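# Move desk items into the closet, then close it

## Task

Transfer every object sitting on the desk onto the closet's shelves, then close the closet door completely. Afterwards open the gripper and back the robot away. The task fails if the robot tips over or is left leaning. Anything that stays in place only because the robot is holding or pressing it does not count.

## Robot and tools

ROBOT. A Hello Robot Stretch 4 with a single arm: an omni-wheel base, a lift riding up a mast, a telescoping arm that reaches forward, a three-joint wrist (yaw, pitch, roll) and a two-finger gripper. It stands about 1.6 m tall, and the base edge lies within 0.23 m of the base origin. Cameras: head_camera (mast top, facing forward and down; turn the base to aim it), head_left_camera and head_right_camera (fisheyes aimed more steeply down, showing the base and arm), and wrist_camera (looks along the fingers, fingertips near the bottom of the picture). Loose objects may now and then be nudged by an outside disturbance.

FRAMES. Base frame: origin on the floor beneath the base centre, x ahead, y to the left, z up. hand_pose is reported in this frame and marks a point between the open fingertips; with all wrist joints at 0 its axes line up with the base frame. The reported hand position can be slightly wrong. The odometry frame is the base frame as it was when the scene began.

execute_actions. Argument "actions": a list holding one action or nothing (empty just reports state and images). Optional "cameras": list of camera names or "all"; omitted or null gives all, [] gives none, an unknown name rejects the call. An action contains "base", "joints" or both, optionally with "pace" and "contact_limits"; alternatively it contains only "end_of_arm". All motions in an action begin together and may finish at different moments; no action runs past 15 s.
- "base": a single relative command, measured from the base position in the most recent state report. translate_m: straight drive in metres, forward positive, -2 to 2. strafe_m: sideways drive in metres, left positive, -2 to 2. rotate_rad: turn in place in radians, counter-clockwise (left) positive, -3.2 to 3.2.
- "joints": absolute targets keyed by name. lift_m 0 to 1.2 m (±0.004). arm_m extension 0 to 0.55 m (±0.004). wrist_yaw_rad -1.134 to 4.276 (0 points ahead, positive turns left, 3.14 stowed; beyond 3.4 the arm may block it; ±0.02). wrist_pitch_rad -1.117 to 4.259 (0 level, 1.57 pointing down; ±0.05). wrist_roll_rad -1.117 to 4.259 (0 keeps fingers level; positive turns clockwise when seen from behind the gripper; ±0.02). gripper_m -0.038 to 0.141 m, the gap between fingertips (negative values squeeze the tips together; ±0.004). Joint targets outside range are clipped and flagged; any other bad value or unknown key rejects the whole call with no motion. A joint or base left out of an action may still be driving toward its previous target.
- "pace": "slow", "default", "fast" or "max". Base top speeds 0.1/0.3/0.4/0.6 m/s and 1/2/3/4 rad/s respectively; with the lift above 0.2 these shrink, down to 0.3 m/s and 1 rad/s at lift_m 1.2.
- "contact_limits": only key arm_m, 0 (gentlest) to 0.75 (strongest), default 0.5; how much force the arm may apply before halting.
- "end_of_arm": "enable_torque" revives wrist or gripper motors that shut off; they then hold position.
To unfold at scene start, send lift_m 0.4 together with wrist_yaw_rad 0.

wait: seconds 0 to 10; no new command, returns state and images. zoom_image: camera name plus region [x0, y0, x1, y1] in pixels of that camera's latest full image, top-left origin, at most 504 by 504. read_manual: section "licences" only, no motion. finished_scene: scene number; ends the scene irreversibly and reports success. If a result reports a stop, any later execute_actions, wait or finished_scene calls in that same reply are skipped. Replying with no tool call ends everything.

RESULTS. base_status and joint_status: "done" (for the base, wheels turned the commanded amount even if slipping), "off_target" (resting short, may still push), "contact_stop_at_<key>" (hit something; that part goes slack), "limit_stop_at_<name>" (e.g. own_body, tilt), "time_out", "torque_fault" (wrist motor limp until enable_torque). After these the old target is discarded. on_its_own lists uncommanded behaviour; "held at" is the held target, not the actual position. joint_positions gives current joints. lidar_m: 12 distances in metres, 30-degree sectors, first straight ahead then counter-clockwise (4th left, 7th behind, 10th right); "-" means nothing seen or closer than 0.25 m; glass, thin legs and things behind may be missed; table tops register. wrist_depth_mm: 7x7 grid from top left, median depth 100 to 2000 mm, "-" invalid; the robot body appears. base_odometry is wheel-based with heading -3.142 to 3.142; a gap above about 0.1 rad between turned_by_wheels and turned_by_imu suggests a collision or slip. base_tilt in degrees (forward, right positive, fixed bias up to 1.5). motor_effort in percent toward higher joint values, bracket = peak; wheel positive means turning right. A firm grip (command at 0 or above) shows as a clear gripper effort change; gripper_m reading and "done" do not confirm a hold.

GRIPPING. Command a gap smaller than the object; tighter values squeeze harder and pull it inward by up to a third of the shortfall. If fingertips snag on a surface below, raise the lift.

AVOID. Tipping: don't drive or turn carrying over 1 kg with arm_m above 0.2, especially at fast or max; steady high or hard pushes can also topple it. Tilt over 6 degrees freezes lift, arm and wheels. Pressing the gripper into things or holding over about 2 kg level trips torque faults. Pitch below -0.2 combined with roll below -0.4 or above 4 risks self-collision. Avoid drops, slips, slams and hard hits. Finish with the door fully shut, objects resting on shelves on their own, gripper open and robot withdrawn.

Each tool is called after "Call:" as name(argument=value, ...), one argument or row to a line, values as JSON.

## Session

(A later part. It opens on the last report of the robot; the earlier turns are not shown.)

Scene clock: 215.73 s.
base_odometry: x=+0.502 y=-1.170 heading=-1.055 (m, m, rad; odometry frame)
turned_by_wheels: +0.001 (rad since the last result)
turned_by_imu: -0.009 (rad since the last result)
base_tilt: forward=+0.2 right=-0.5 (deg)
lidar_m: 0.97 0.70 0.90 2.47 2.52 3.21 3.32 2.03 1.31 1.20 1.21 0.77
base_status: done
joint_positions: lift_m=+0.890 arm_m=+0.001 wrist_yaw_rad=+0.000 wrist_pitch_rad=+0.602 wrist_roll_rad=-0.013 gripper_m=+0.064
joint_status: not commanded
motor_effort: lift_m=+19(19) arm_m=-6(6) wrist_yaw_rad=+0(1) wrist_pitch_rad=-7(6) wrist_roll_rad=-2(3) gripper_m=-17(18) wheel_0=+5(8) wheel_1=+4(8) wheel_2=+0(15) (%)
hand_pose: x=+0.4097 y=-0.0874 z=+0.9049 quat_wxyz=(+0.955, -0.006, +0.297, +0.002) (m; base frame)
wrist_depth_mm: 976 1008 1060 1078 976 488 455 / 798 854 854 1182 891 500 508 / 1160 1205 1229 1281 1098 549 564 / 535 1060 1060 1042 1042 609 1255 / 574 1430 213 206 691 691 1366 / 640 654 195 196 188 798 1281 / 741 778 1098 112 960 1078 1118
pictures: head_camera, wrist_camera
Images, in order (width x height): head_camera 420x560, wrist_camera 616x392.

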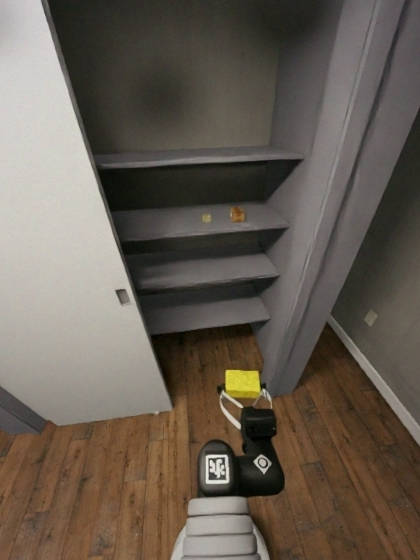

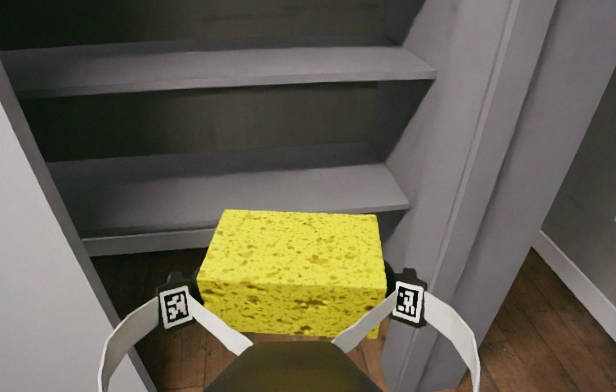

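Call:
execute_actions(
  actions=[
    {"base":{"strafe_m":0.045},"joints":{"lift_m":0.885}},
  ],
  cameras=[],
)

Call:
execute_actions(
  actions=[
    {"base":{"translate_m":0.33},"joints":{"arm_m":0.08}},
  ],
  cameras=["head_camera","wrist_camera"],
)

Scene clock: 217.13 s.
base_odometry: x=+0.541 y=-1.148 heading=-1.055 (m, m, rad; odometry frame)
turned_by_wheels: +0.000 (rad since the last result)
turned_by_imu: +0.000 (rad since the last result)
base_tilt: forward=+0.2 right=-0.4 (deg)
lidar_m: 0.98 0.70 0.87 2.43 2.46 3.13 3.33 2.11 1.36 1.26 1.31 0.80
base_status: done
joint_positions: lift_m=+0.885 arm_m=+0.001 wrist_yaw_rad=+0.000 wrist_pitch_rad=+0.602 wrist_roll_rad=-0.013 gripper_m=+0.064
joint_status: all done
motor_effort: lift_m=+18(18) arm_m=-6(6) wrist_yaw_rad=+0(0) wrist_pitch_rad=-7(7) wrist_roll_rad=-3(2) gripper_m=-18(16) wheel_0=-1(9) wheel_1=+3(11) wheel_2=+0(4) (%)
hand_pose: x=+0.4097 y=-0.0874 z=+0.9000 quat_wxyz=(+0.955, -0.006, +0.297, +0.002) (m; base frame)
wrist_depth_mm: 1008 1025 1025 1060 1042 634 445 / 723 842 854 1205 991 569 496 / 473 1205 1255 1255 1205 580 564 / 512 1042 1042 1060 1060 621 640 / 564 1397 213 206 788 699 1336 / 627 640 195 197 188 778 1255 / 723 750 1118 112 1042 976 1118
pictures: none
No camera images: the call's "cameras" was empty. Leave "cameras" out to get every camera's image.

Scene clock: 219.70 s.
base_odometry: x=+0.704 y=-1.435 heading=-1.055 (m, m, rad; odometry frame)
turned_by_wheels: +0.000 (rad since the last result)
turned_by_imu: -0.002 (rad since the last result)
base_tilt: forward=+0.2 right=-0.5 (deg)
lidar_m: 0.64 0.41 0.47 1.04 2.48 3.19 3.69 2.07 1.32 1.23 0.54 0.51
base_status: done
joint_positions: lift_m=+0.885 arm_m=+0.079 wrist_yaw_rad=+0.000 wrist_pitch_rad=+0.602 wrist_roll_rad=-0.013 gripper_m=+0.064
joint_status: all done
motor_effort: lift_m=+18(18) arm_m=+6(8) wrist_yaw_rad=+0(1) wrist_pitch_rad=-5(9) wrist_roll_rad=-3(3) gripper_m=-17(15) wheel_0=+4(9) wheel_1=+3(8) wheel_2=-2(12) (%)
hand_pose: x=+0.4876 y=-0.0874 z=+0.9000 quat_wxyz=(+0.955, -0.006, +0.297, +0.002) (m; base frame)
wrist_depth_mm: 654 676 699 715 732 621 477 / 683 691 715 707 707 621 488 / 512 508 508 512 508 517 484 / 433 436 904 452 976 668 492 / 842 854 214 206 842 683 504 / 723 699 195 196 189 661 517 / 627 640 647 112 1078 654 517
pictures: head_camera, wrist_camera
Images, in order (width x height): head_camera 420x560, wrist_camera 616x392.

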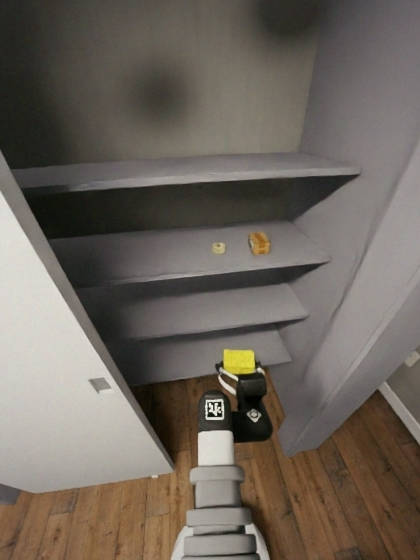

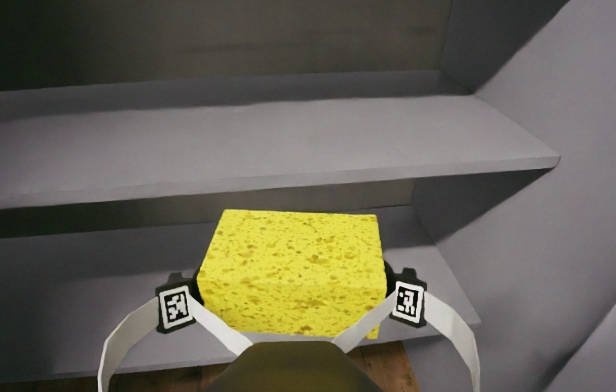

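Call:
execute_actions(
  actions=[
    {"joints":{"arm_m":0.36}},
  ],
  cameras=["wrist_camera"],
)

Call:
execute_actions(
  actions=[
    {"joints":{"lift_m":0.855},"pace":"slow"},
  ],
  cameras=[],
)

Scene clock: 222.10 s.
base_odometry: x=+0.704 y=-1.435 heading=-1.055 (m, m, rad; odometry frame)
turned_by_wheels: +0.000 (rad since the last result)
turned_by_imu: +0.000 (rad since the last result)
base_tilt: forward=+0.1 right=-0.4 (deg)
lidar_m: 0.65 0.41 0.47 1.05 2.49 3.11 3.68 2.07 1.33 1.23 0.54 0.54
base_status: not commanded
joint_positions: lift_m=+0.885 arm_m=+0.359 wrist_yaw_rad=+0.000 wrist_pitch_rad=+0.602 wrist_roll_rad=-0.013 gripper_m=+0.064
joint_status: all done
motor_effort: lift_m=+18(18) arm_m=+6(5) wrist_yaw_rad=+0(0) wrist_pitch_rad=-5(9) wrist_roll_rad=-3(3) gripper_m=-16(17) wheel_0=+4(4) wheel_1=+3(3) wheel_2=-2(2) (%)
hand_pose: x=+0.7676 y=-0.0874 z=+0.9001 quat_wxyz=(+0.955, -0.006, +0.296, +0.002) (m; base frame)
wrist_depth_mm: 424 436 449 466 480 500 442 / 455 469 492 504 525 539 449 / 484 500 508 508 512 512 459 / 397 399 399 399 404 404 402 / 324 325 213 206 317 329 330 / 274 267 195 196 188 279 277 / 239 235 240 112 242 241 242
pictures: wrist_camera
Images, in order (width x height): wrist_camera 616x392.

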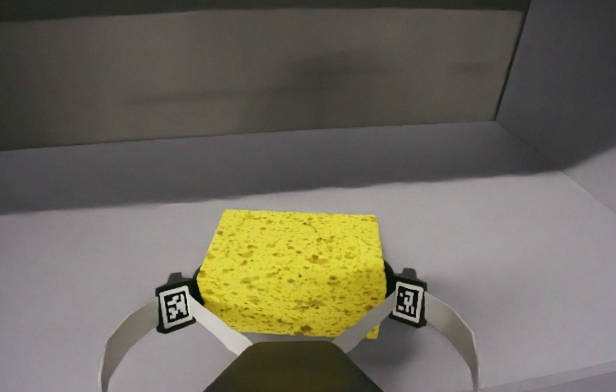

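Scene clock: 223.17 s.
base_odometry: x=+0.704 y=-1.435 heading=-1.055 (m, m, rad; odometry frame)
turned_by_wheels: +0.000 (rad since the last result)
turned_by_imu: +0.000 (rad since the last result)
base_tilt: forward=+0.1 right=-0.4 (deg)
lidar_m: 0.64 0.41 0.47 1.04 2.50 3.17 3.67 2.04 1.34 1.21 0.55 0.54
base_status: not commanded
joint_positions: lift_m=+0.855 arm_m=+0.359 wrist_yaw_rad=+0.000 wrist_pitch_rad=+0.602 wrist_roll_rad=-0.013 gripper_m=+0.064
joint_status: all done
motor_effort: lift_m=+17(18) arm_m=+6(6) wrist_yaw_rad=+0(1) wrist_pitch_rad=-7(7) wrist_roll_rad=-3(2) gripper_m=-16(16) wheel_0=+4(4) wheel_1=+3(3) wheel_2=-2(2) (%)
hand_pose: x=+0.7676 y=-0.0874 z=+0.8701 quat_wxyz=(+0.955, -0.006, +0.296, +0.002) (m; base frame)
wrist_depth_mm: 418 439 452 462 480 496 442 / 455 473 488 508 525 530 445 / 442 442 442 445 445 445 430 / 345 345 347 349 349 349 351 / 281 283 213 206 277 286 287 / 238 232 195 196 188 243 243 / 208 204 210 112 210 215 221
pictures: none
No camera images: the call's "cameras" was empty. Leave "cameras" out to get every camera's image.

Call:
execute_actions(
  actions=[
    {"joints":{"lift_m":0.846},"pace":"slow"},
  ],
  cameras=[],
)

Call:
execute_actions(
  actions=[
    {"joints":{"gripper_m":0.125}},
  ],
  cameras=["wrist_camera"],
)

Scene clock: 224.03 s.
base_odometry: x=+0.704 y=-1.435 heading=-1.055 (m, m, rad; odometry frame)
turned_by_wheels: +0.000 (rad since the last result)
turned_by_imu: +0.000 (rad since the last result)
base_tilt: forward=+0.2 right=-0.5 (deg)
lidar_m: 0.64 0.40 0.47 1.02 2.48 3.17 3.68 2.05 1.32 1.23 0.53 0.55
base_status: not commanded
joint_positions: lift_m=+0.846 arm_m=+0.359 wrist_yaw_rad=+0.000 wrist_pitch_rad=+0.602 wrist_roll_rad=-0.013 gripper_m=+0.064
joint_status: all done
motor_effort: lift_m=+18(18) arm_m=+6(6) wrist_yaw_rad=+0(0) wrist_pitch_rad=-6(5) wrist_roll_rad=-2(2) gripper_m=-17(17) wheel_0=+4(4) wheel_1=+3(3) wheel_2=-2(2) (%)
hand_pose: x=+0.7676 y=-0.0874 z=+0.8611 quat_wxyz=(+0.955, -0.006, +0.296, +0.002) (m; base frame)
wrist_depth_mm: 424 436 445 462 480 496 442 / 455 469 488 508 517 530 449 / 424 421 421 421 427 430 430 / 329 329 330 332 336 336 336 / 271 271 214 206 264 274 274 / 229 223 195 196 188 232 232 / 200 196 200 112 204 206 332
pictures: none
No camera images: the call's "cameras" was empty. Leave "cameras" out to get every camera's image.

Scene clock: 225.57 s.
base_odometry: x=+0.704 y=-1.435 heading=-1.055 (m, m, rad; odometry frame)
turned_by_wheels: +0.000 (rad since the last result)
turned_by_imu: +0.000 (rad since the last result)
base_tilt: forward=+0.1 right=-0.5 (deg)
lidar_m: 0.65 0.41 0.46 1.03 2.51 3.15 3.66 2.09 1.36 1.24 0.52 0.52
base_status: not commanded
joint_positions: lift_m=+0.846 arm_m=+0.359 wrist_yaw_rad=+0.001 wrist_pitch_rad=+0.600 wrist_roll_rad=-0.013 gripper_m=+0.125
joint_status: all done
motor_effort: lift_m=+18(18) arm_m=+6(6) wrist_yaw_rad=-2(2) wrist_pitch_rad=+1(6) wrist_roll_rad=-3(2) gripper_m=-1(15) wheel_0=+4(4) wheel_1=+3(2) wheel_2=-2(2) (%)
hand_pose: x=+0.7681 y=-0.0872 z=+0.8617 quat_wxyz=(+0.955, -0.006, +0.295, +0.002) (m; base frame)
wrist_depth_mm: 424 439 452 466 480 500 439 / 455 469 488 508 521 530 445 / 430 427 430 430 430 436 430 / 334 334 336 338 338 340 338 / 272 274 220 213 267 277 276 / 229 217 207 204 199 234 234 / 201 201 207 111 202 208 217
pictures: wrist_camera
Images, in order (width x height): wrist_camera 616x392.

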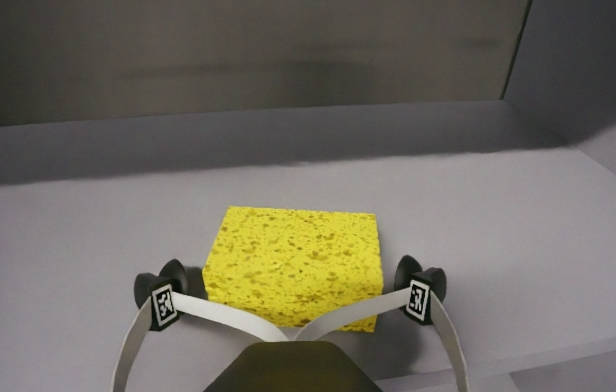

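Call:
execute_actions(
  actions=[
    {"joints":{"lift_m":0.885}},
  ],
  cameras=[],
)

Call:
execute_actions(
  actions=[
    {"joints":{"arm_m":0.0},"base":{"translate_m":-0.2}},
  ],
)

Scene clock: 226.93 s.
base_odometry: x=+0.704 y=-1.435 heading=-1.055 (m, m, rad; odometry frame)
turned_by_wheels: +0.000 (rad since the last result)
turned_by_imu: +0.000 (rad since the last result)
base_tilt: forward=+0.1 right=-0.4 (deg)
lidar_m: 0.64 0.41 0.44 1.05 2.52 3.17 3.67 2.01 1.34 1.23 0.54 0.56
base_status: not commanded
joint_positions: lift_m=+0.885 arm_m=+0.359 wrist_yaw_rad=+0.000 wrist_pitch_rad=+0.601 wrist_roll_rad=-0.013 gripper_m=+0.125
joint_status: all done
motor_effort: lift_m=+23(23) arm_m=+6(6) wrist_yaw_rad=+0(2) wrist_pitch_rad=-5(4) wrist_roll_rad=-3(2) gripper_m=+0(1) wheel_0=+4(4) wheel_1=+3(3) wheel_2=-2(2) (%)
hand_pose: x=+0.7678 y=-0.0873 z=+0.8998 quat_wxyz=(+0.955, -0.006, +0.296, +0.002) (m; base frame)
wrist_depth_mm: 418 436 452 462 480 500 439 / 455 473 488 504 525 535 449 / 480 500 508 508 512 517 455 / 392 397 399 397 402 402 404 / 322 325 327 265 329 329 329 / 273 259 231 225 216 277 277 / 239 239 239 112 242 241 242
pictures: none
No camera images: the call's "cameras" was empty. Leave "cameras" out to get every camera's image.

Scene clock: 229.10 s.
base_odometry: x=+0.606 y=-1.261 heading=-1.055 (m, m, rad; odometry frame)
turned_by_wheels: +0.000 (rad since the last result)
turned_by_imu: +0.001 (rad since the last result)
base_tilt: forward=+0.2 right=-0.5 (deg)
lidar_m: 0.85 0.57 0.75 2.41 2.48 3.17 3.47 2.08 1.33 1.22 1.30 0.68
base_status: done
joint_positions: lift_m=+0.885 arm_m=+0.001 wrist_yaw_rad=+0.000 wrist_pitch_rad=+0.602 wrist_roll_rad=-0.013 gripper_m=+0.125
joint_status: all done
motor_effort: lift_m=+23(23) arm_m=-6(8) wrist_yaw_rad=+1(0) wrist_pitch_rad=-7(5) wrist_roll_rad=-3(3) gripper_m=+0(0) wheel_0=-3(10) wheel_1=-2(8) wheel_2=+3(14) (%)
hand_pose: x=+0.4097 y=-0.0875 z=+0.8996 quat_wxyz=(+0.955, -0.006, +0.296, +0.002) (m; base frame)
wrist_depth_mm: 878 904 946 946 976 676 402 / 723 715 723 691 778 691 413 / 1042 1078 1138 1160 1138 715 421 / 1025 1025 1060 1060 991 569 442 / 831 891 917 1430 976 574 512 / 473 1182 1182 1255 215 591 609 / 525 1060 1098 112 1098 661 1078
pictures: head_camera, head_left_camera, head_right_camera, wrist_camera
Images, in order (width x height): head_camera 420x560, head_left_camera 420x672, head_right_camera 420x672, wrist_camera 616x392.

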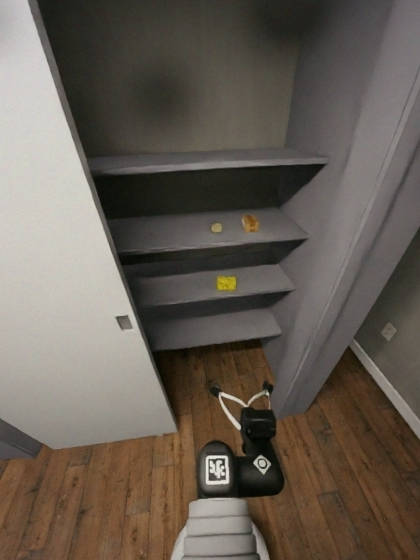

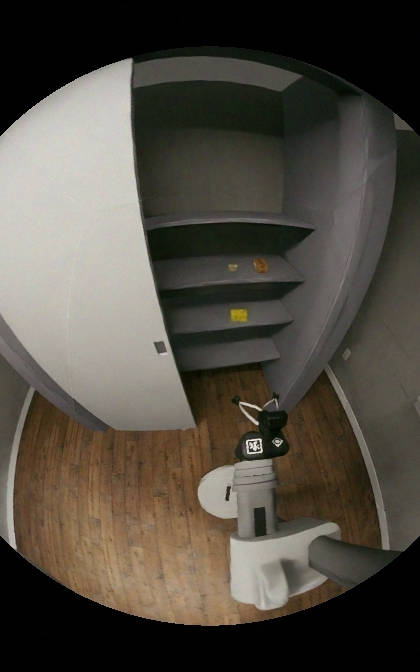

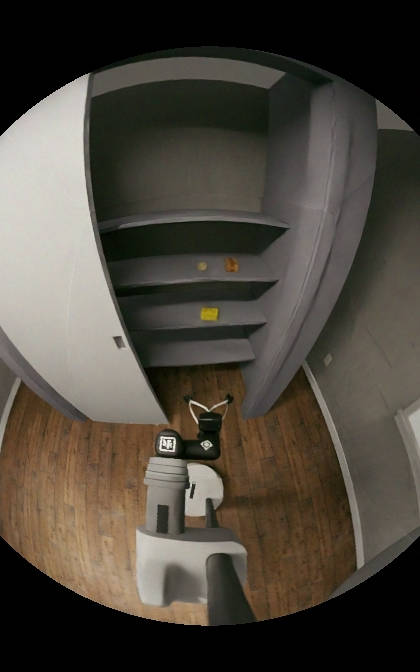

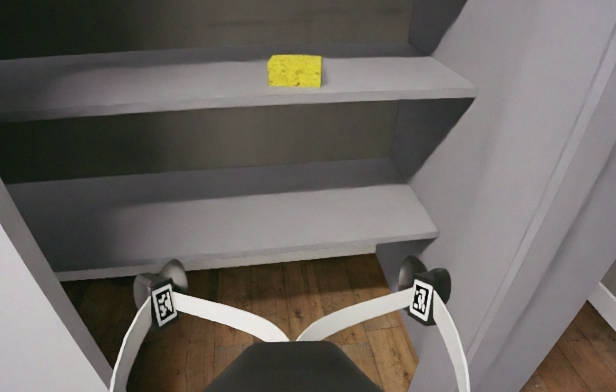

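Call:
execute_actions(
  actions=[
    {"base":{"strafe_m":0.47},"joints":{"gripper_m":0.0,"wrist_pitch_rad":0.0,"lift_m":0.872},"pace":"fast"},
  ],
  cameras=["head_camera"],
)

Call:
execute_actions(
  actions=[
    {"base":{"rotate_rad":-1.561},"joints":{"wrist_yaw_rad":1.57},"pace":"fast"},
  ],
)

Scene clock: 232.50 s.
base_odometry: x=+1.015 y=-1.029 heading=-1.055 (m, m, rad; odometry frame)
turned_by_wheels: +0.000 (rad since the last result)
turned_by_imu: +0.000 (rad since the last result)
base_tilt: forward=+0.1 right=-0.5 (deg)
lidar_m: 0.48 0.51 0.65 1.96 1.99 2.51 3.51 2.81 1.88 1.69 1.04 0.53
base_status: done
joint_positions: lift_m=+0.872 arm_m=+0.001 wrist_yaw_rad=+0.000 wrist_pitch_rad=+0.003 wrist_roll_rad=-0.013 gripper_m=+0.000
joint_status: all done
motor_effort: lift_m=+19(21) arm_m=-6(6) wrist_yaw_rad=+1(1) wrist_pitch_rad=-8(14) wrist_roll_rad=-2(3) gripper_m=-6(4) wheel_0=-1(15) wheel_1=+0(14) wheel_2=+0(0) (%)
hand_pose: x=+0.4604 y=-0.0874 z=+1.0496 quat_wxyz=(+1.000, -0.007, +0.001, +0.000) (m; base frame)
wrist_depth_mm: 272 281 290 300 312 715 750 / 273 281 291 300 312 1078 991 / 273 282 293 303 314 1078 976 / 274 283 293 304 314 1118 991 / 276 285 294 303 327 1118 1042 / 274 286 187 194 315 732 820 / 278 283 293 112 315 1118 1060
pictures: head_camera
Images, in order (width x height): head_camera 420x560.

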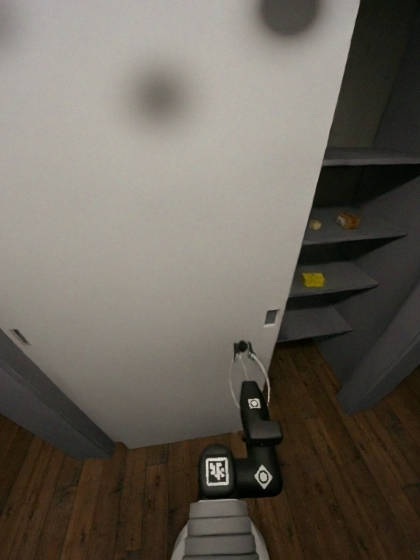

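Scene clock: 234.57 s.
base_odometry: x=+1.015 y=-1.029 heading=-2.615 (m, m, rad; odometry frame)
turned_by_wheels: -1.560 (rad since the last result)
turned_by_imu: -1.561 (rad since the last result)
base_tilt: forward=+0.1 right=-0.5 (deg)
lidar_m: 1.70 1.02 0.54 0.45 0.50 0.67 1.96 2.00 2.55 2.71 2.72 1.87
base_status: done
joint_positions: lift_m=+0.872 arm_m=+0.001 wrist_yaw_rad=+1.570 wrist_pitch_rad=+0.003 wrist_roll_rad=-0.013 gripper_m=+0.000
joint_status: all done
motor_effort: lift_m=+19(19) arm_m=-6(6) wrist_yaw_rad=+2(6) wrist_pitch_rad=-8(10) wrist_roll_rad=-3(2) gripper_m=-5(5) wheel_0=+4(9) wheel_1=+4(9) wheel_2=+3(5) (%)
hand_pose: x=+0.2596 y=+0.2884 z=+1.0496 quat_wxyz=(+0.707, -0.006, -0.004, +0.707) (m; base frame)
wrist_depth_mm: 445 455 469 1205 1205 1118 878 / 445 459 473 1098 1118 1060 891 / 445 462 473 1205 1229 1160 878 / 445 462 473 1182 1229 1138 891 / 449 462 473 1205 1229 1118 891 / 452 462 187 195 866 1078 891 / 452 459 473 112 1229 1182 904
pictures: head_camera, head_left_camera, head_right_camera, wrist_camera
Images, in order (width x height): head_camera 420x560, head_left_camera 420x672, head_right_camera 420x672, wrist_camera 616x392.

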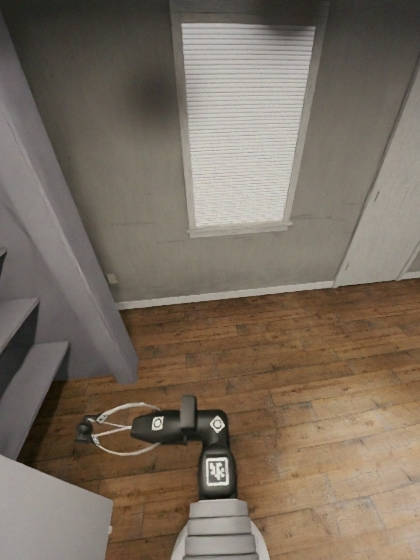

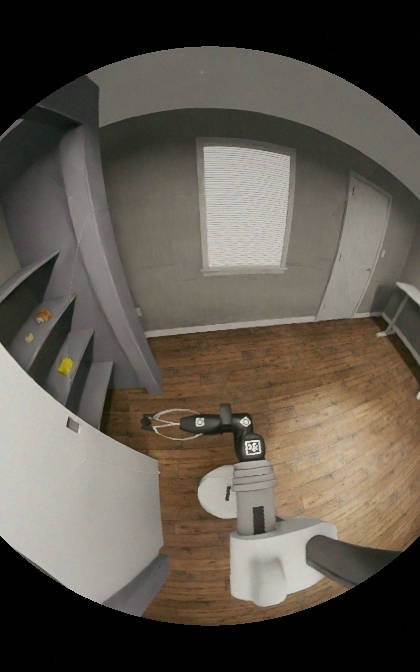

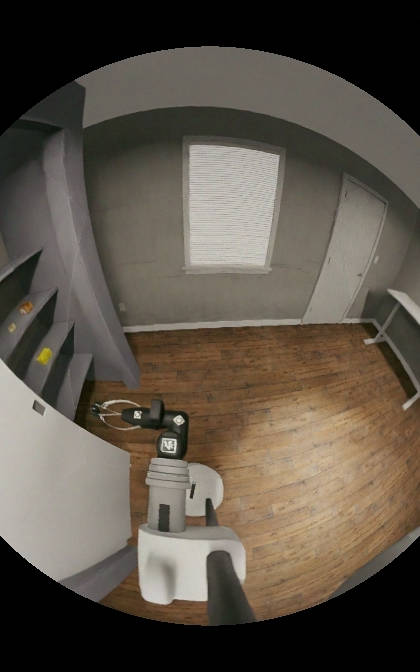

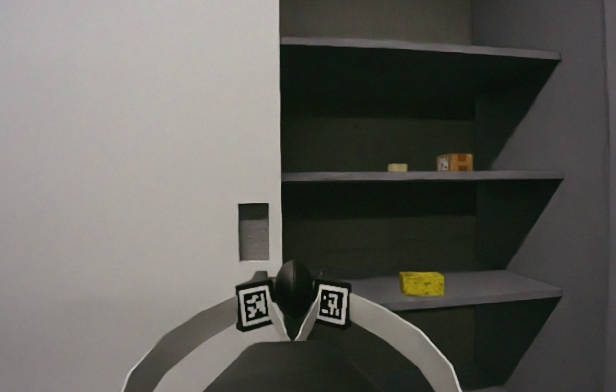

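Call:
execute_actions(
  actions=[
    {"base":{"rotate_rad":0.11},"joints":{"lift_m":0.863}},
  ],
)

Scene clock: 236.23 s.
base_odometry: x=+1.015 y=-1.029 heading=-2.506 (m, m, rad; odometry frame)
turned_by_wheels: +0.109 (rad since the last result)
turned_by_imu: +0.109 (rad since the last result)
base_tilt: forward=+0.2 right=-0.4 (deg)
lidar_m: 1.65 1.02 0.51 0.48 0.52 0.74 1.94 2.06 2.85 2.71 2.43 1.77
base_status: done
joint_positions: lift_m=+0.863 arm_m=+0.001 wrist_yaw_rad=+1.570 wrist_pitch_rad=+0.003 wrist_roll_rad=-0.013 gripper_m=+0.000
joint_status: all done
motor_effort: lift_m=+18(18) arm_m=-6(6) wrist_yaw_rad=+1(2) wrist_pitch_rad=-8(7) wrist_roll_rad=-2(2) gripper_m=-4(5) wheel_0=-4(4) wheel_1=-3(5) wheel_2=-4(6) (%)
hand_pose: x=+0.2596 y=+0.2884 z=+1.0407 quat_wxyz=(+0.707, -0.006, -0.004, +0.707) (m; base frame)
wrist_depth_mm: 449 449 449 455 866 854 878 / 449 449 452 455 1118 1138 960 / 452 452 455 459 1182 1160 1042 / 452 452 455 462 1160 1182 976 / 455 455 459 466 1182 1182 1008 / 452 455 188 195 831 842 931 / 455 459 459 112 1182 1182 1042
pictures: head_camera, head_left_camera, head_right_camera, wrist_camera
Images, in order (width x height): head_camera 420x560, head_left_camera 420x672, head_right_camera 420x672, wrist_camera 616x392.

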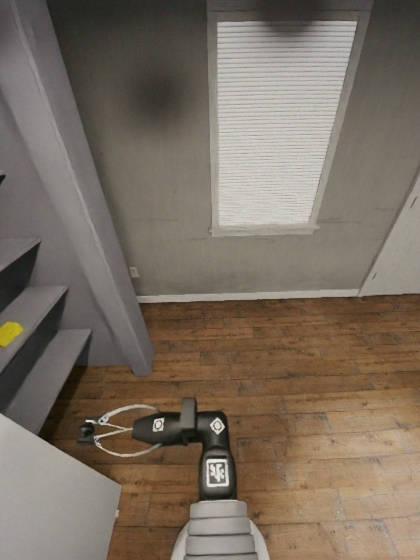

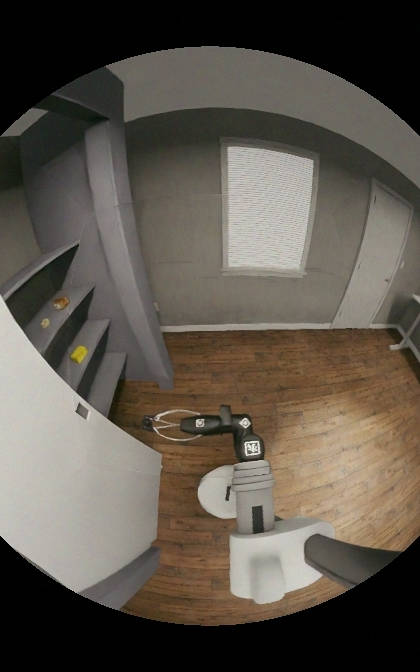

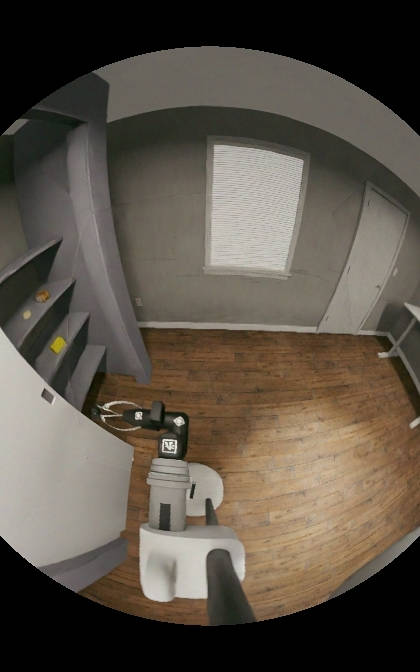

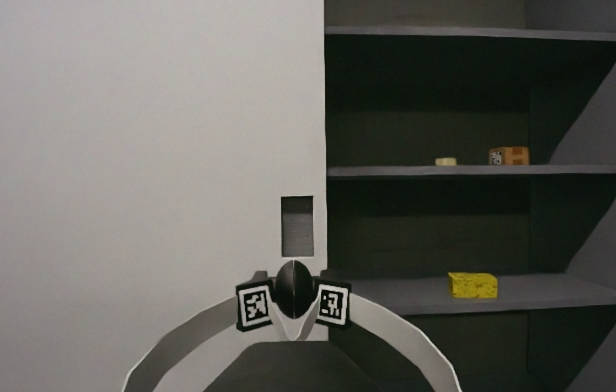

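Call:
execute_actions(
  actions=[
    {"base":{"strafe_m":0.185}},
  ],
  cameras=["wrist_camera","head_left_camera"],
)

Scene clock: 238.43 s.
base_odometry: x=+1.124 y=-1.178 heading=-2.506 (m, m, rad; odometry frame)
turned_by_wheels: +0.000 (rad since the last result)
turned_by_imu: +0.000 (rad since the last result)
base_tilt: forward=+0.1 right=-0.5 (deg)
lidar_m: 1.16 0.91 0.33 0.30 0.31 0.46 1.95 2.05 2.85 2.89 2.47 1.77
base_status: done
joint_positions: lift_m=+0.863 arm_m=+0.001 wrist_yaw_rad=+1.570 wrist_pitch_rad=+0.003 wrist_roll_rad=-0.013 gripper_m=+0.000
joint_status: not commanded
motor_effort: lift_m=+18(18) arm_m=-6(6) wrist_yaw_rad=+1(1) wrist_pitch_rad=-8(7) wrist_roll_rad=-2(2) gripper_m=-4(5) wheel_0=-2(17) wheel_1=+2(11) wheel_2=+0(2) (%)
hand_pose: x=+0.2596 y=+0.2884 z=+1.0407 quat_wxyz=(+0.707, -0.006, -0.004, +0.707) (m; base frame)
wrist_depth_mm: 267 270 271 273 732 759 741 / 268 270 272 273 991 991 960 / 271 270 273 274 991 1025 707 / 271 273 272 273 991 991 991 / 272 273 274 274 991 991 991 / 271 273 187 195 699 691 676 / 273 272 276 111 585 1025 960
pictures: head_left_camera, wrist_camera
Images, in order (width x height): head_left_camera 420x672, wrist_camera 616x392.

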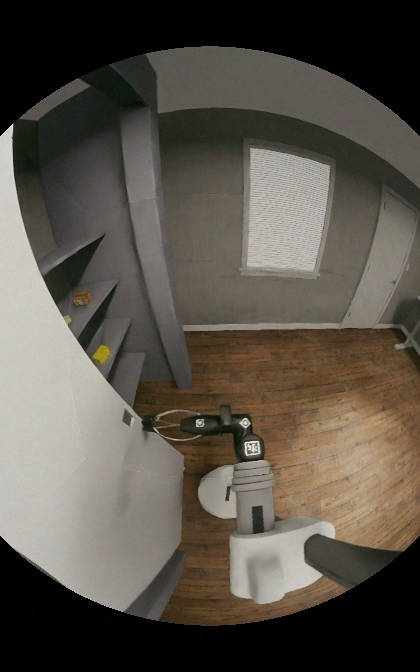

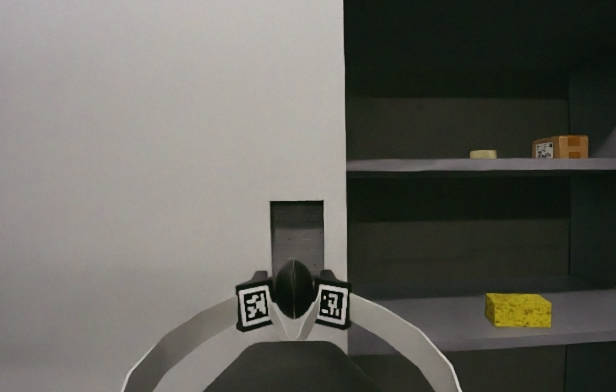

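Call:
execute_actions(
  actions=[
    {"base":{"strafe_m":0.05},"pace":"slow"},
  ],
  cameras=["wrist_camera"],
)

Scene clock: 240.37 s.
base_odometry: x=+1.154 y=-1.218 heading=-2.507 (m, m, rad; odometry frame)
turned_by_wheels: -0.001 (rad since the last result)
turned_by_imu: -0.001 (rad since the last result)
base_tilt: forward=+0.1 right=-0.4 (deg)
lidar_m: 0.94 0.41 0.27 0.25 0.26 0.40 1.94 2.02 2.84 2.93 2.49 1.78
base_status: done
joint_positions: lift_m=+0.863 arm_m=+0.001 wrist_yaw_rad=+1.569 wrist_pitch_rad=+0.002 wrist_roll_rad=-0.013 gripper_m=+0.000
joint_status: not commanded
motor_effort: lift_m=+17(18) arm_m=-6(6) wrist_yaw_rad=+5(5) wrist_pitch_rad=-6(7) wrist_roll_rad=-2(2) gripper_m=-2(6) wheel_0=-14(16) wheel_1=+6(8) wheel_2=+0(2) (%)
hand_pose: x=+0.2599 y=+0.2883 z=+1.0408 quat_wxyz=(+0.708, -0.005, -0.004, +0.706) (m; base frame)
wrist_depth_mm: 224 224 225 228 723 759 741 / 224 225 227 229 946 960 946 / 225 225 228 229 931 960 699 / 225 227 229 230 931 946 960 / 225 227 229 239 946 976 960 / 227 228 186 193 759 750 661 / 227 228 229 112 544 585 931
pictures: wrist_camera
Images, in order (width x height): wrist_camera 616x392.

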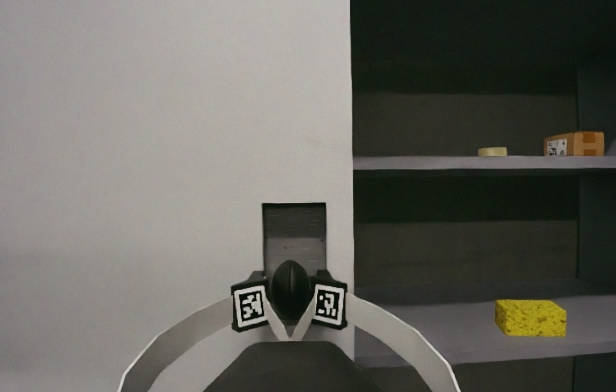

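Call:
execute_actions(
  actions=[
    {"base":{"strafe_m":-0.003},"pace":"slow"},
  ],
  cameras=[],
)

Call:
execute_actions(
  actions=[
    {"joints":{"arm_m":0.12},"pace":"slow"},
  ],
  cameras=["wrist_camera","head_left_camera"],
)

Scene clock: 241.23 s.
base_odometry: x=+1.152 y=-1.215 heading=-2.507 (m, m, rad; odometry frame)
turned_by_wheels: +0.000 (rad since the last result)
turned_by_imu: +0.000 (rad since the last result)
base_tilt: forward=+0.2 right=-0.5 (deg)
lidar_m: 1.00 0.40 0.28 0.26 0.30 0.43 1.95 2.03 2.84 2.93 2.45 1.78
base_status: done
joint_positions: lift_m=+0.863 arm_m=+0.001 wrist_yaw_rad=+1.570 wrist_pitch_rad=+0.002 wrist_roll_rad=-0.013 gripper_m=+0.000
joint_status: not commanded
motor_effort: lift_m=+17(18) arm_m=-6(6) wrist_yaw_rad=+2(5) wrist_pitch_rad=-8(9) wrist_roll_rad=-3(2) gripper_m=-3(4) wheel_0=+4(12) wheel_1=-3(7) wheel_2=-1(3) (%)
hand_pose: x=+0.2596 y=+0.2884 z=+1.0408 quat_wxyz=(+0.707, -0.005, -0.004, +0.707) (m; base frame)
wrist_depth_mm: 224 225 226 228 732 759 741 / 225 226 227 229 946 946 946 / 225 226 228 229 946 960 691 / 227 228 229 229 946 960 960 / 227 228 229 240 946 960 946 / 228 229 185 194 691 741 661 / 229 230 230 111 554 585 946
pictures: none
No camera images: the call's "cameras" was empty. Leave "cameras" out to get every camera's image.

Scene clock: 243.73 s.
base_odometry: x=+1.152 y=-1.215 heading=-2.507 (m, m, rad; odometry frame)
turned_by_wheels: +0.000 (rad since the last result)
turned_by_imu: +0.000 (rad since the last result)
base_tilt: forward=+0.1 right=-0.4 (deg)
lidar_m: 0.95 0.39 0.28 0.26 0.26 0.40 1.96 2.05 2.81 2.94 2.48 1.77
base_status: not commanded
joint_positions: lift_m=+0.863 arm_m=+0.119 wrist_yaw_rad=+1.574 wrist_pitch_rad=+0.001 wrist_roll_rad=-0.013 gripper_m=+0.000
joint_status: all done
motor_effort: lift_m=+17(17) arm_m=+8(10) wrist_yaw_rad=-10(30) wrist_pitch_rad=-4(6) wrist_roll_rad=-3(2) gripper_m=-3(4) wheel_0=+2(4) wheel_1=+1(3) wheel_2=-1(1) (%)
hand_pose: x=+0.3761 y=+0.2887 z=+1.0411 quat_wxyz=(+0.706, -0.005, -0.004, +0.708) (m; base frame)
wrist_depth_mm: 225 226 226 227 741 750 741 / 226 226 228 228 960 946 878 / 226 227 228 228 946 946 788 / 226 227 229 229 960 946 831 / 229 229 229 240 931 960 891 / 228 229 188 196 768 676 732 / 229 229 230 112 549 580 778
pictures: head_left_camera, wrist_camera
Images, in order (width x height): head_left_camera 420x672, wrist_camera 616x392.

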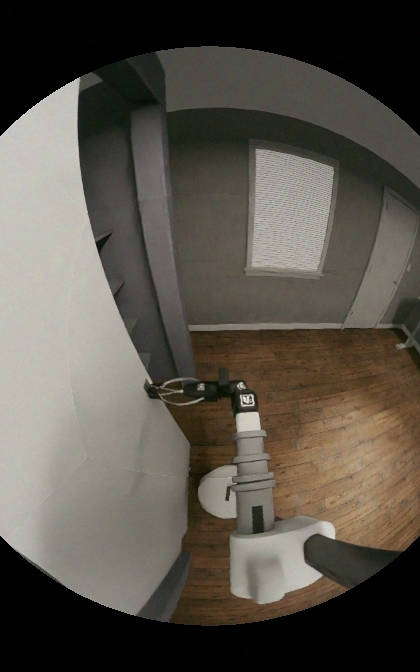

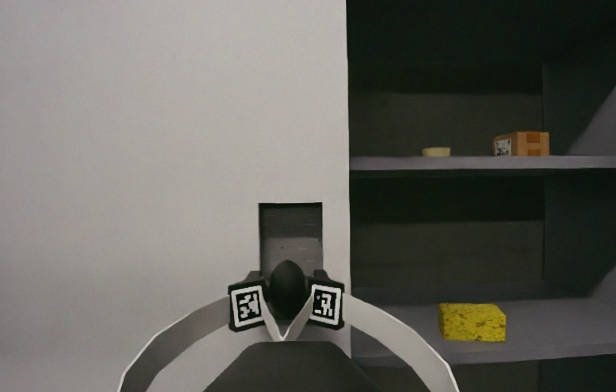

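Door is moving; depth constant. Continue.

Call:
execute_actions(
  actions=[
    {"joints":{"arm_m":0.50},"pace":"slow"},
  ],
  cameras=["wrist_camera","head_left_camera"],
)

Scene clock: 248.97 s.
base_odometry: x=+1.152 y=-1.215 heading=-2.508 (m, m, rad; odometry frame)
turned_by_wheels: -0.002 (rad since the last result)
turned_by_imu: -0.002 (rad since the last result)
base_tilt: forward=+0.1 right=-0.4 (deg)
lidar_m: 0.96 0.39 0.26 0.28 0.31 0.47 1.94 2.05 2.82 2.92 2.48 1.79
base_status: not commanded
joint_positions: lift_m=+0.863 arm_m=+0.499 wrist_yaw_rad=+1.573 wrist_pitch_rad=+0.000 wrist_roll_rad=-0.013 gripper_m=+0.000
joint_status: all done
motor_effort: lift_m=+18(17) arm_m=+8(8) wrist_yaw_rad=-6(20) wrist_pitch_rad=+1(5) wrist_roll_rad=-2(2) gripper_m=-3(4) wheel_0=-8(8) wheel_1=+0(1) wheel_2=-9(9) (%)
hand_pose: x=+0.7564 y=+0.2886 z=+1.0415 quat_wxyz=(+0.706, -0.005, -0.005, +0.708) (m; base frame)
wrist_depth_mm: 224 224 226 228 723 508 246 / 224 226 226 228 931 521 249 / 225 226 227 229 891 525 252 / 226 227 229 230 917 530 253 / 226 227 229 240 946 530 254 / 227 229 187 196 741 530 253 / 227 229 230 112 544 421 251
pictures: head_left_camera, wrist_camera
Images, in order (width x height): head_left_camera 420x672, wrist_camera 616x392.

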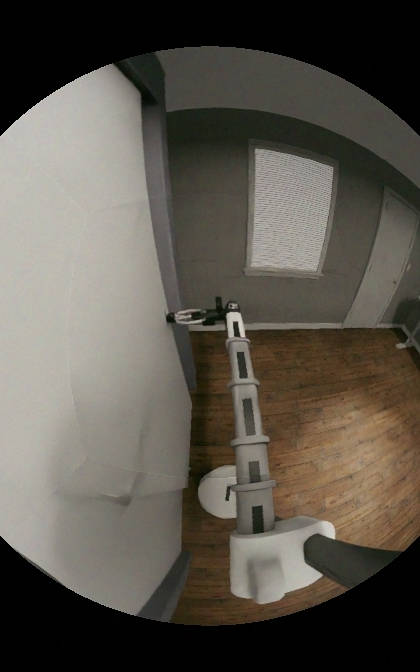

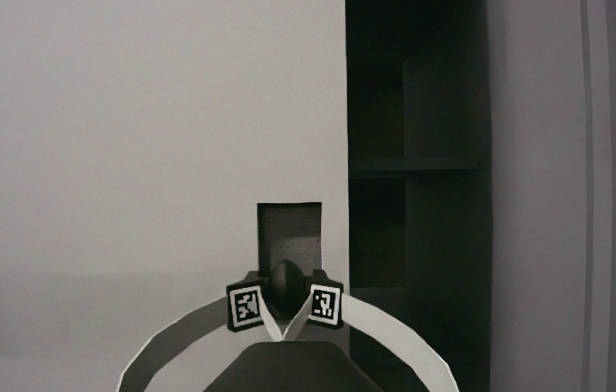

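Call:
execute_actions(
  actions=[
    {"base":{"translate_m":0.10},"pace":"slow"},
  ],
  cameras=["wrist_camera","head_left_camera"],
)

Scene clock: 252.10 s.
base_odometry: x=+1.071 y=-1.274 heading=-2.509 (m, m, rad; odometry frame)
turned_by_wheels: -0.001 (rad since the last result)
turned_by_imu: -0.004 (rad since the last result)
base_tilt: forward=+0.2 right=-0.4 (deg)
lidar_m: 1.00 0.37 0.27 0.26 0.32 0.49 2.06 2.13 2.96 2.95 2.35 1.70
base_status: done
joint_positions: lift_m=+0.863 arm_m=+0.499 wrist_yaw_rad=+1.573 wrist_pitch_rad=+0.000 wrist_roll_rad=-0.013 gripper_m=+0.000
joint_status: not commanded
motor_effort: lift_m=+18(17) arm_m=+7(8) wrist_yaw_rad=-7(21) wrist_pitch_rad=+0(0) wrist_roll_rad=-2(3) gripper_m=-2(3) wheel_0=-4(7) wheel_1=+2(5) wheel_2=-12(19) (%)
hand_pose: x=+0.7565 y=+0.2887 z=+1.0415 quat_wxyz=(+0.706, -0.005, -0.005, +0.708) (m; base frame)
wrist_depth_mm: 224 226 227 229 283 199 213 / 224 226 228 229 286 200 213 / 225 227 228 229 291 200 216 / 225 227 228 229 294 200 215 / 226 229 229 241 297 200 216 / 227 228 186 203 235 202 216 / 228 229 230 112 263 201 217
pictures: head_left_camera, wrist_camera
Images, in order (width x height): head_left_camera 420x672, wrist_camera 616x392.

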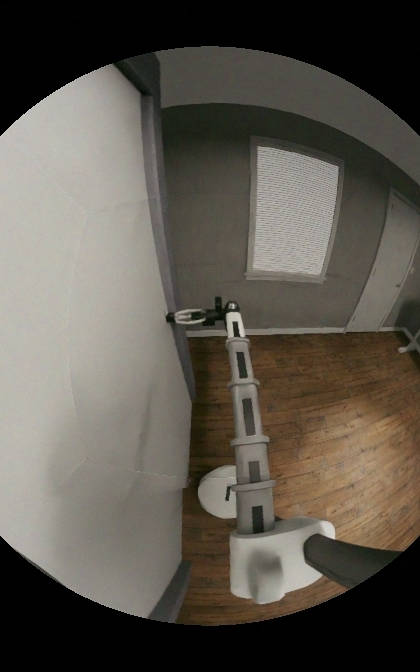

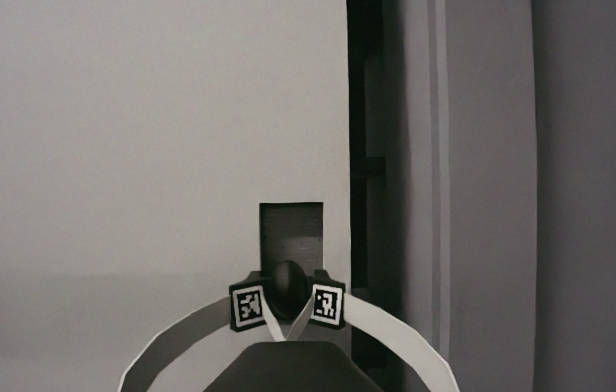

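Call:
execute_actions(
  actions=[
    {"joints":{"arm_m":0.535},"pace":"slow","contact_limits":{"arm_m":0.3}},
  ],
  cameras=["wrist_camera"],
)

Scene clock: 253.80 s.
base_odometry: x=+1.071 y=-1.274 heading=-2.509 (m, m, rad; odometry frame)
turned_by_wheels: +0.000 (rad since the last result)
turned_by_imu: +0.000 (rad since the last result)
base_tilt: forward=+0.1 right=-0.4 (deg)
lidar_m: 1.04 0.41 0.25 0.28 0.28 0.47 2.06 2.13 2.96 2.91 2.33 1.69
base_status: not commanded
joint_positions: lift_m=+0.863 arm_m=+0.534 wrist_yaw_rad=+1.571 wrist_pitch_rad=+0.000 wrist_roll_rad=-0.013 gripper_m=+0.000
joint_status: all done
motor_effort: lift_m=+17(18) arm_m=+7(11) wrist_yaw_rad=-1(22) wrist_pitch_rad=+1(1) wrist_roll_rad=-2(2) gripper_m=-3(5) wheel_0=-4(4) wheel_1=+2(2) wheel_2=-12(12) (%)
contact_limits: arm_m 0.3
hand_pose: x=+0.7920 y=+0.2885 z=+1.0415 quat_wxyz=(+0.707, -0.005, -0.005, +0.707) (m; base frame)
wrist_depth_mm: 224 224 227 229 198 213 213 / 224 224 227 229 198 214 214 / 225 226 229 229 200 214 215 / 224 227 229 230 200 215 216 / 226 228 229 241 200 215 216 / 227 229 187 203 200 215 216 / 227 228 229 112 201 216 216
pictures: wrist_camera
Images, in order (width x height): wrist_camera 616x392.

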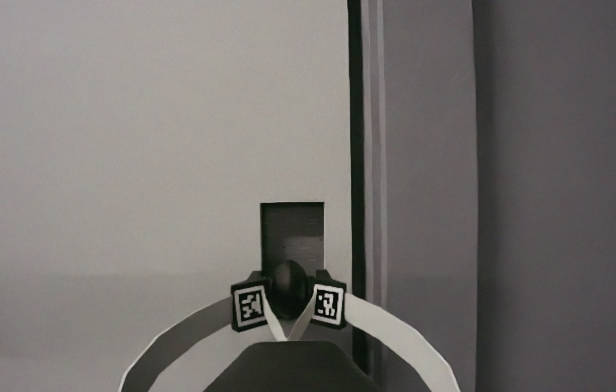

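Call:
execute_actions(
  actions=[
    {"joints":{"arm_m":0.55},"pace":"slow","contact_limits":{"arm_m":0.3}},
  ],
  cameras=["wrist_camera"],
)

Scene clock: 255.03 s.
base_odometry: x=+1.071 y=-1.274 heading=-2.509 (m, m, rad; odometry frame)
turned_by_wheels: +0.000 (rad since the last result)
turned_by_imu: +0.000 (rad since the last result)
base_tilt: forward=+0.2 right=-0.4 (deg)
lidar_m: 0.99 0.39 0.27 0.29 0.32 0.47 2.05 2.15 2.94 2.95 2.35 1.70
base_status: not commanded
joint_positions: lift_m=+0.863 arm_m=+0.548 wrist_yaw_rad=+1.575 wrist_pitch_rad=+0.000 wrist_roll_rad=-0.013 gripper_m=+0.000
joint_status: all done
on_its_own: wrist_yaw_rad is at rest, and its effort (-14) is outside its rest range (-13 to +13)
motor_effort: lift_m=+18(17) arm_m=+8(7) wrist_yaw_rad=-14(20) wrist_pitch_rad=+0(0) wrist_roll_rad=-2(2) gripper_m=-3(5) wheel_0=-4(5) wheel_1=+1(2) wheel_2=-12(12) (%)
contact_limits: arm_m 0.3
hand_pose: x=+0.8050 y=+0.2888 z=+1.0415 quat_wxyz=(+0.706, -0.005, -0.005, +0.709) (m; base frame)
wrist_depth_mm: 224 226 226 227 197 212 213 / 225 226 226 229 198 212 213 / 226 227 227 229 198 213 213 / 226 227 229 229 199 213 214 / 226 229 229 239 198 213 216 / 228 228 188 194 200 215 216 / 228 229 229 112 200 216 216
pictures: wrist_camera
Images, in order (width x height): wrist_camera 616x392.

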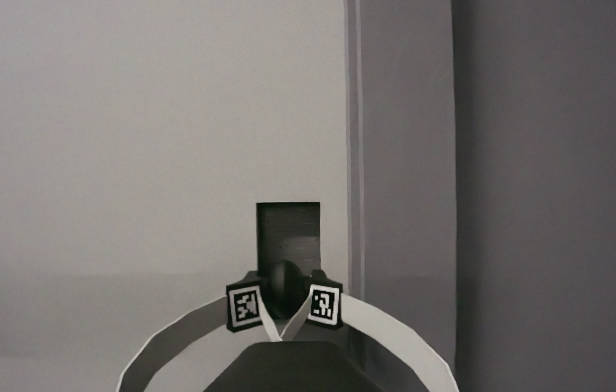

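Call:
execute_actions(
  actions=[
    {"base":{"translate_m":0.005},"pace":"slow"},
  ],
  cameras=["wrist_camera"],
)

Scene clock: 255.93 s.
base_odometry: x=+1.068 y=-1.276 heading=-2.510 (m, m, rad; odometry frame)
turned_by_wheels: -0.001 (rad since the last result)
turned_by_imu: -0.001 (rad since the last result)
base_tilt: forward=+0.1 right=-0.4 (deg)
lidar_m: 1.02 0.40 0.28 0.27 0.33 0.46 2.04 2.16 2.98 2.92 2.32 1.70
base_status: done
joint_positions: lift_m=+0.863 arm_m=+0.548 wrist_yaw_rad=+1.579 wrist_pitch_rad=+0.000 wrist_roll_rad=-0.013 gripper_m=+0.000
joint_status: not commanded
on_its_own: wrist_yaw_rad is at rest, and its effort (-26) is outside its rest range (-13 to +13)
motor_effort: lift_m=+18(17) arm_m=+8(8) wrist_yaw_rad=-26(25) wrist_pitch_rad=-1(2) wrist_roll_rad=-2(1) gripper_m=-5(4) wheel_0=+0(4) wheel_1=+4(4) wheel_2=-14(15) (%)
hand_pose: x=+0.8038 y=+0.2892 z=+1.0415 quat_wxyz=(+0.704, -0.005, -0.005, +0.710) (m; base frame)
wrist_depth_mm: 224 225 227 227 196 211 212 / 224 227 226 227 196 211 212 / 226 227 227 228 196 212 213 / 227 227 228 229 198 213 213 / 227 229 229 229 198 213 213 / 227 229 185 191 199 214 215 / 228 229 229 112 199 214 215
pictures: wrist_camera
Images, in order (width x height): wrist_camera 616x392.

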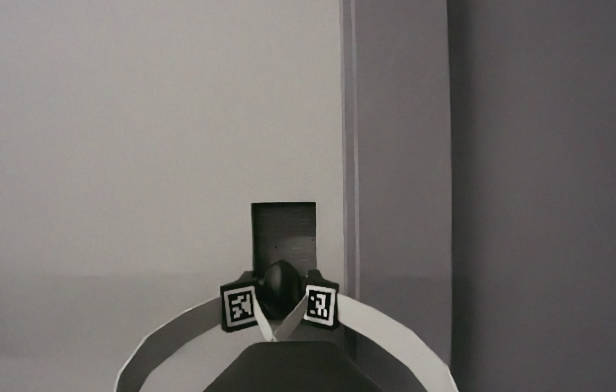

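Call:
execute_actions(
  actions=[
    {"joints":{"arm_m":0.535},"pace":"slow"},
  ],
  cameras=["wrist_camera"],
)

Call:
execute_actions(
  actions=[
    {"base":{"strafe_m":-0.15}},
  ],
  cameras=["wrist_camera"],
)

Scene clock: 257.17 s.
base_odometry: x=+1.067 y=-1.277 heading=-2.510 (m, m, rad; odometry frame)
turned_by_wheels: +0.000 (rad since the last result)
turned_by_imu: +0.000 (rad since the last result)
base_tilt: forward=+0.1 right=-0.4 (deg)
lidar_m: 1.04 0.40 0.27 0.28 0.32 0.47 2.06 2.18 2.97 2.93 2.33 1.69
base_status: not commanded
joint_positions: lift_m=+0.863 arm_m=+0.536 wrist_yaw_rad=+1.569 wrist_pitch_rad=+0.000 wrist_roll_rad=-0.013 gripper_m=+0.000
joint_status: all done
motor_effort: lift_m=+18(18) arm_m=-6(8) wrist_yaw_rad=+4(25) wrist_pitch_rad=-1(0) wrist_roll_rad=-2(3) gripper_m=-4(5) wheel_0=-1(1) wheel_1=+3(4) wheel_2=-11(14) (%)
hand_pose: x=+0.7950 y=+0.2883 z=+1.0415 quat_wxyz=(+0.708, -0.005, -0.005, +0.706) (m; base frame)
wrist_depth_mm: 224 225 227 229 198 213 215 / 224 225 228 229 199 214 215 / 224 226 229 229 200 215 215 / 224 227 228 231 200 216 216 / 226 227 229 241 200 216 218 / 227 228 186 194 200 216 217 / 228 228 229 111 202 217 218
pictures: wrist_camera
Images, in order (width x height): wrist_camera 616x392.

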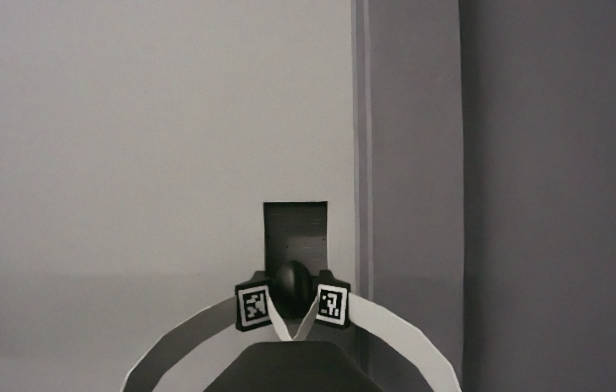

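Scene clock: 258.90 s.
base_odometry: x=+0.979 y=-1.156 heading=-2.510 (m, m, rad; odometry frame)
turned_by_wheels: +0.000 (rad since the last result)
turned_by_imu: +0.000 (rad since the last result)
base_tilt: forward=+0.1 right=-0.5 (deg)
lidar_m: 1.60 0.64 0.42 0.43 0.48 0.70 2.06 2.12 2.97 2.79 2.33 1.66
base_status: done
joint_positions: lift_m=+0.863 arm_m=+0.536 wrist_yaw_rad=+1.570 wrist_pitch_rad=+0.002 wrist_roll_rad=-0.013 gripper_m=+0.000
joint_status: not commanded
motor_effort: lift_m=+18(18) arm_m=-6(6) wrist_yaw_rad=+1(4) wrist_pitch_rad=-5(6) wrist_roll_rad=-2(2) gripper_m=-5(3) wheel_0=+4(8) wheel_1=+0(11) wheel_2=-2(5) (%)
hand_pose: x=+0.7946 y=+0.2884 z=+1.0409 quat_wxyz=(+0.707, -0.005, -0.004, +0.707) (m; base frame)
wrist_depth_mm: 366 370 370 368 357 362 1118 / 366 368 373 375 357 364 1098 / 368 370 373 370 362 359 1098 / 368 370 373 375 359 362 1118 / 368 373 377 375 362 364 1118 / 373 373 187 195 349 366 1118 / 368 373 375 111 349 366 1118
pictures: wrist_camera
Images, in order (width x height): wrist_camera 616x392.

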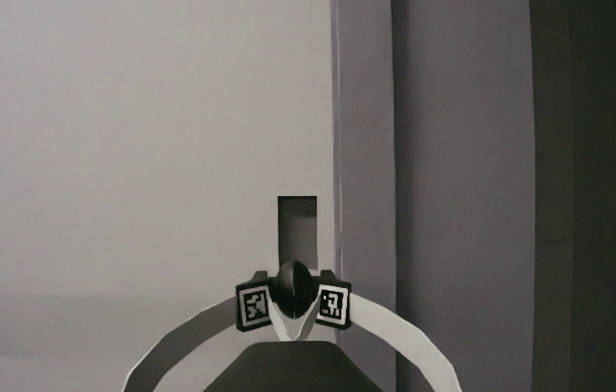

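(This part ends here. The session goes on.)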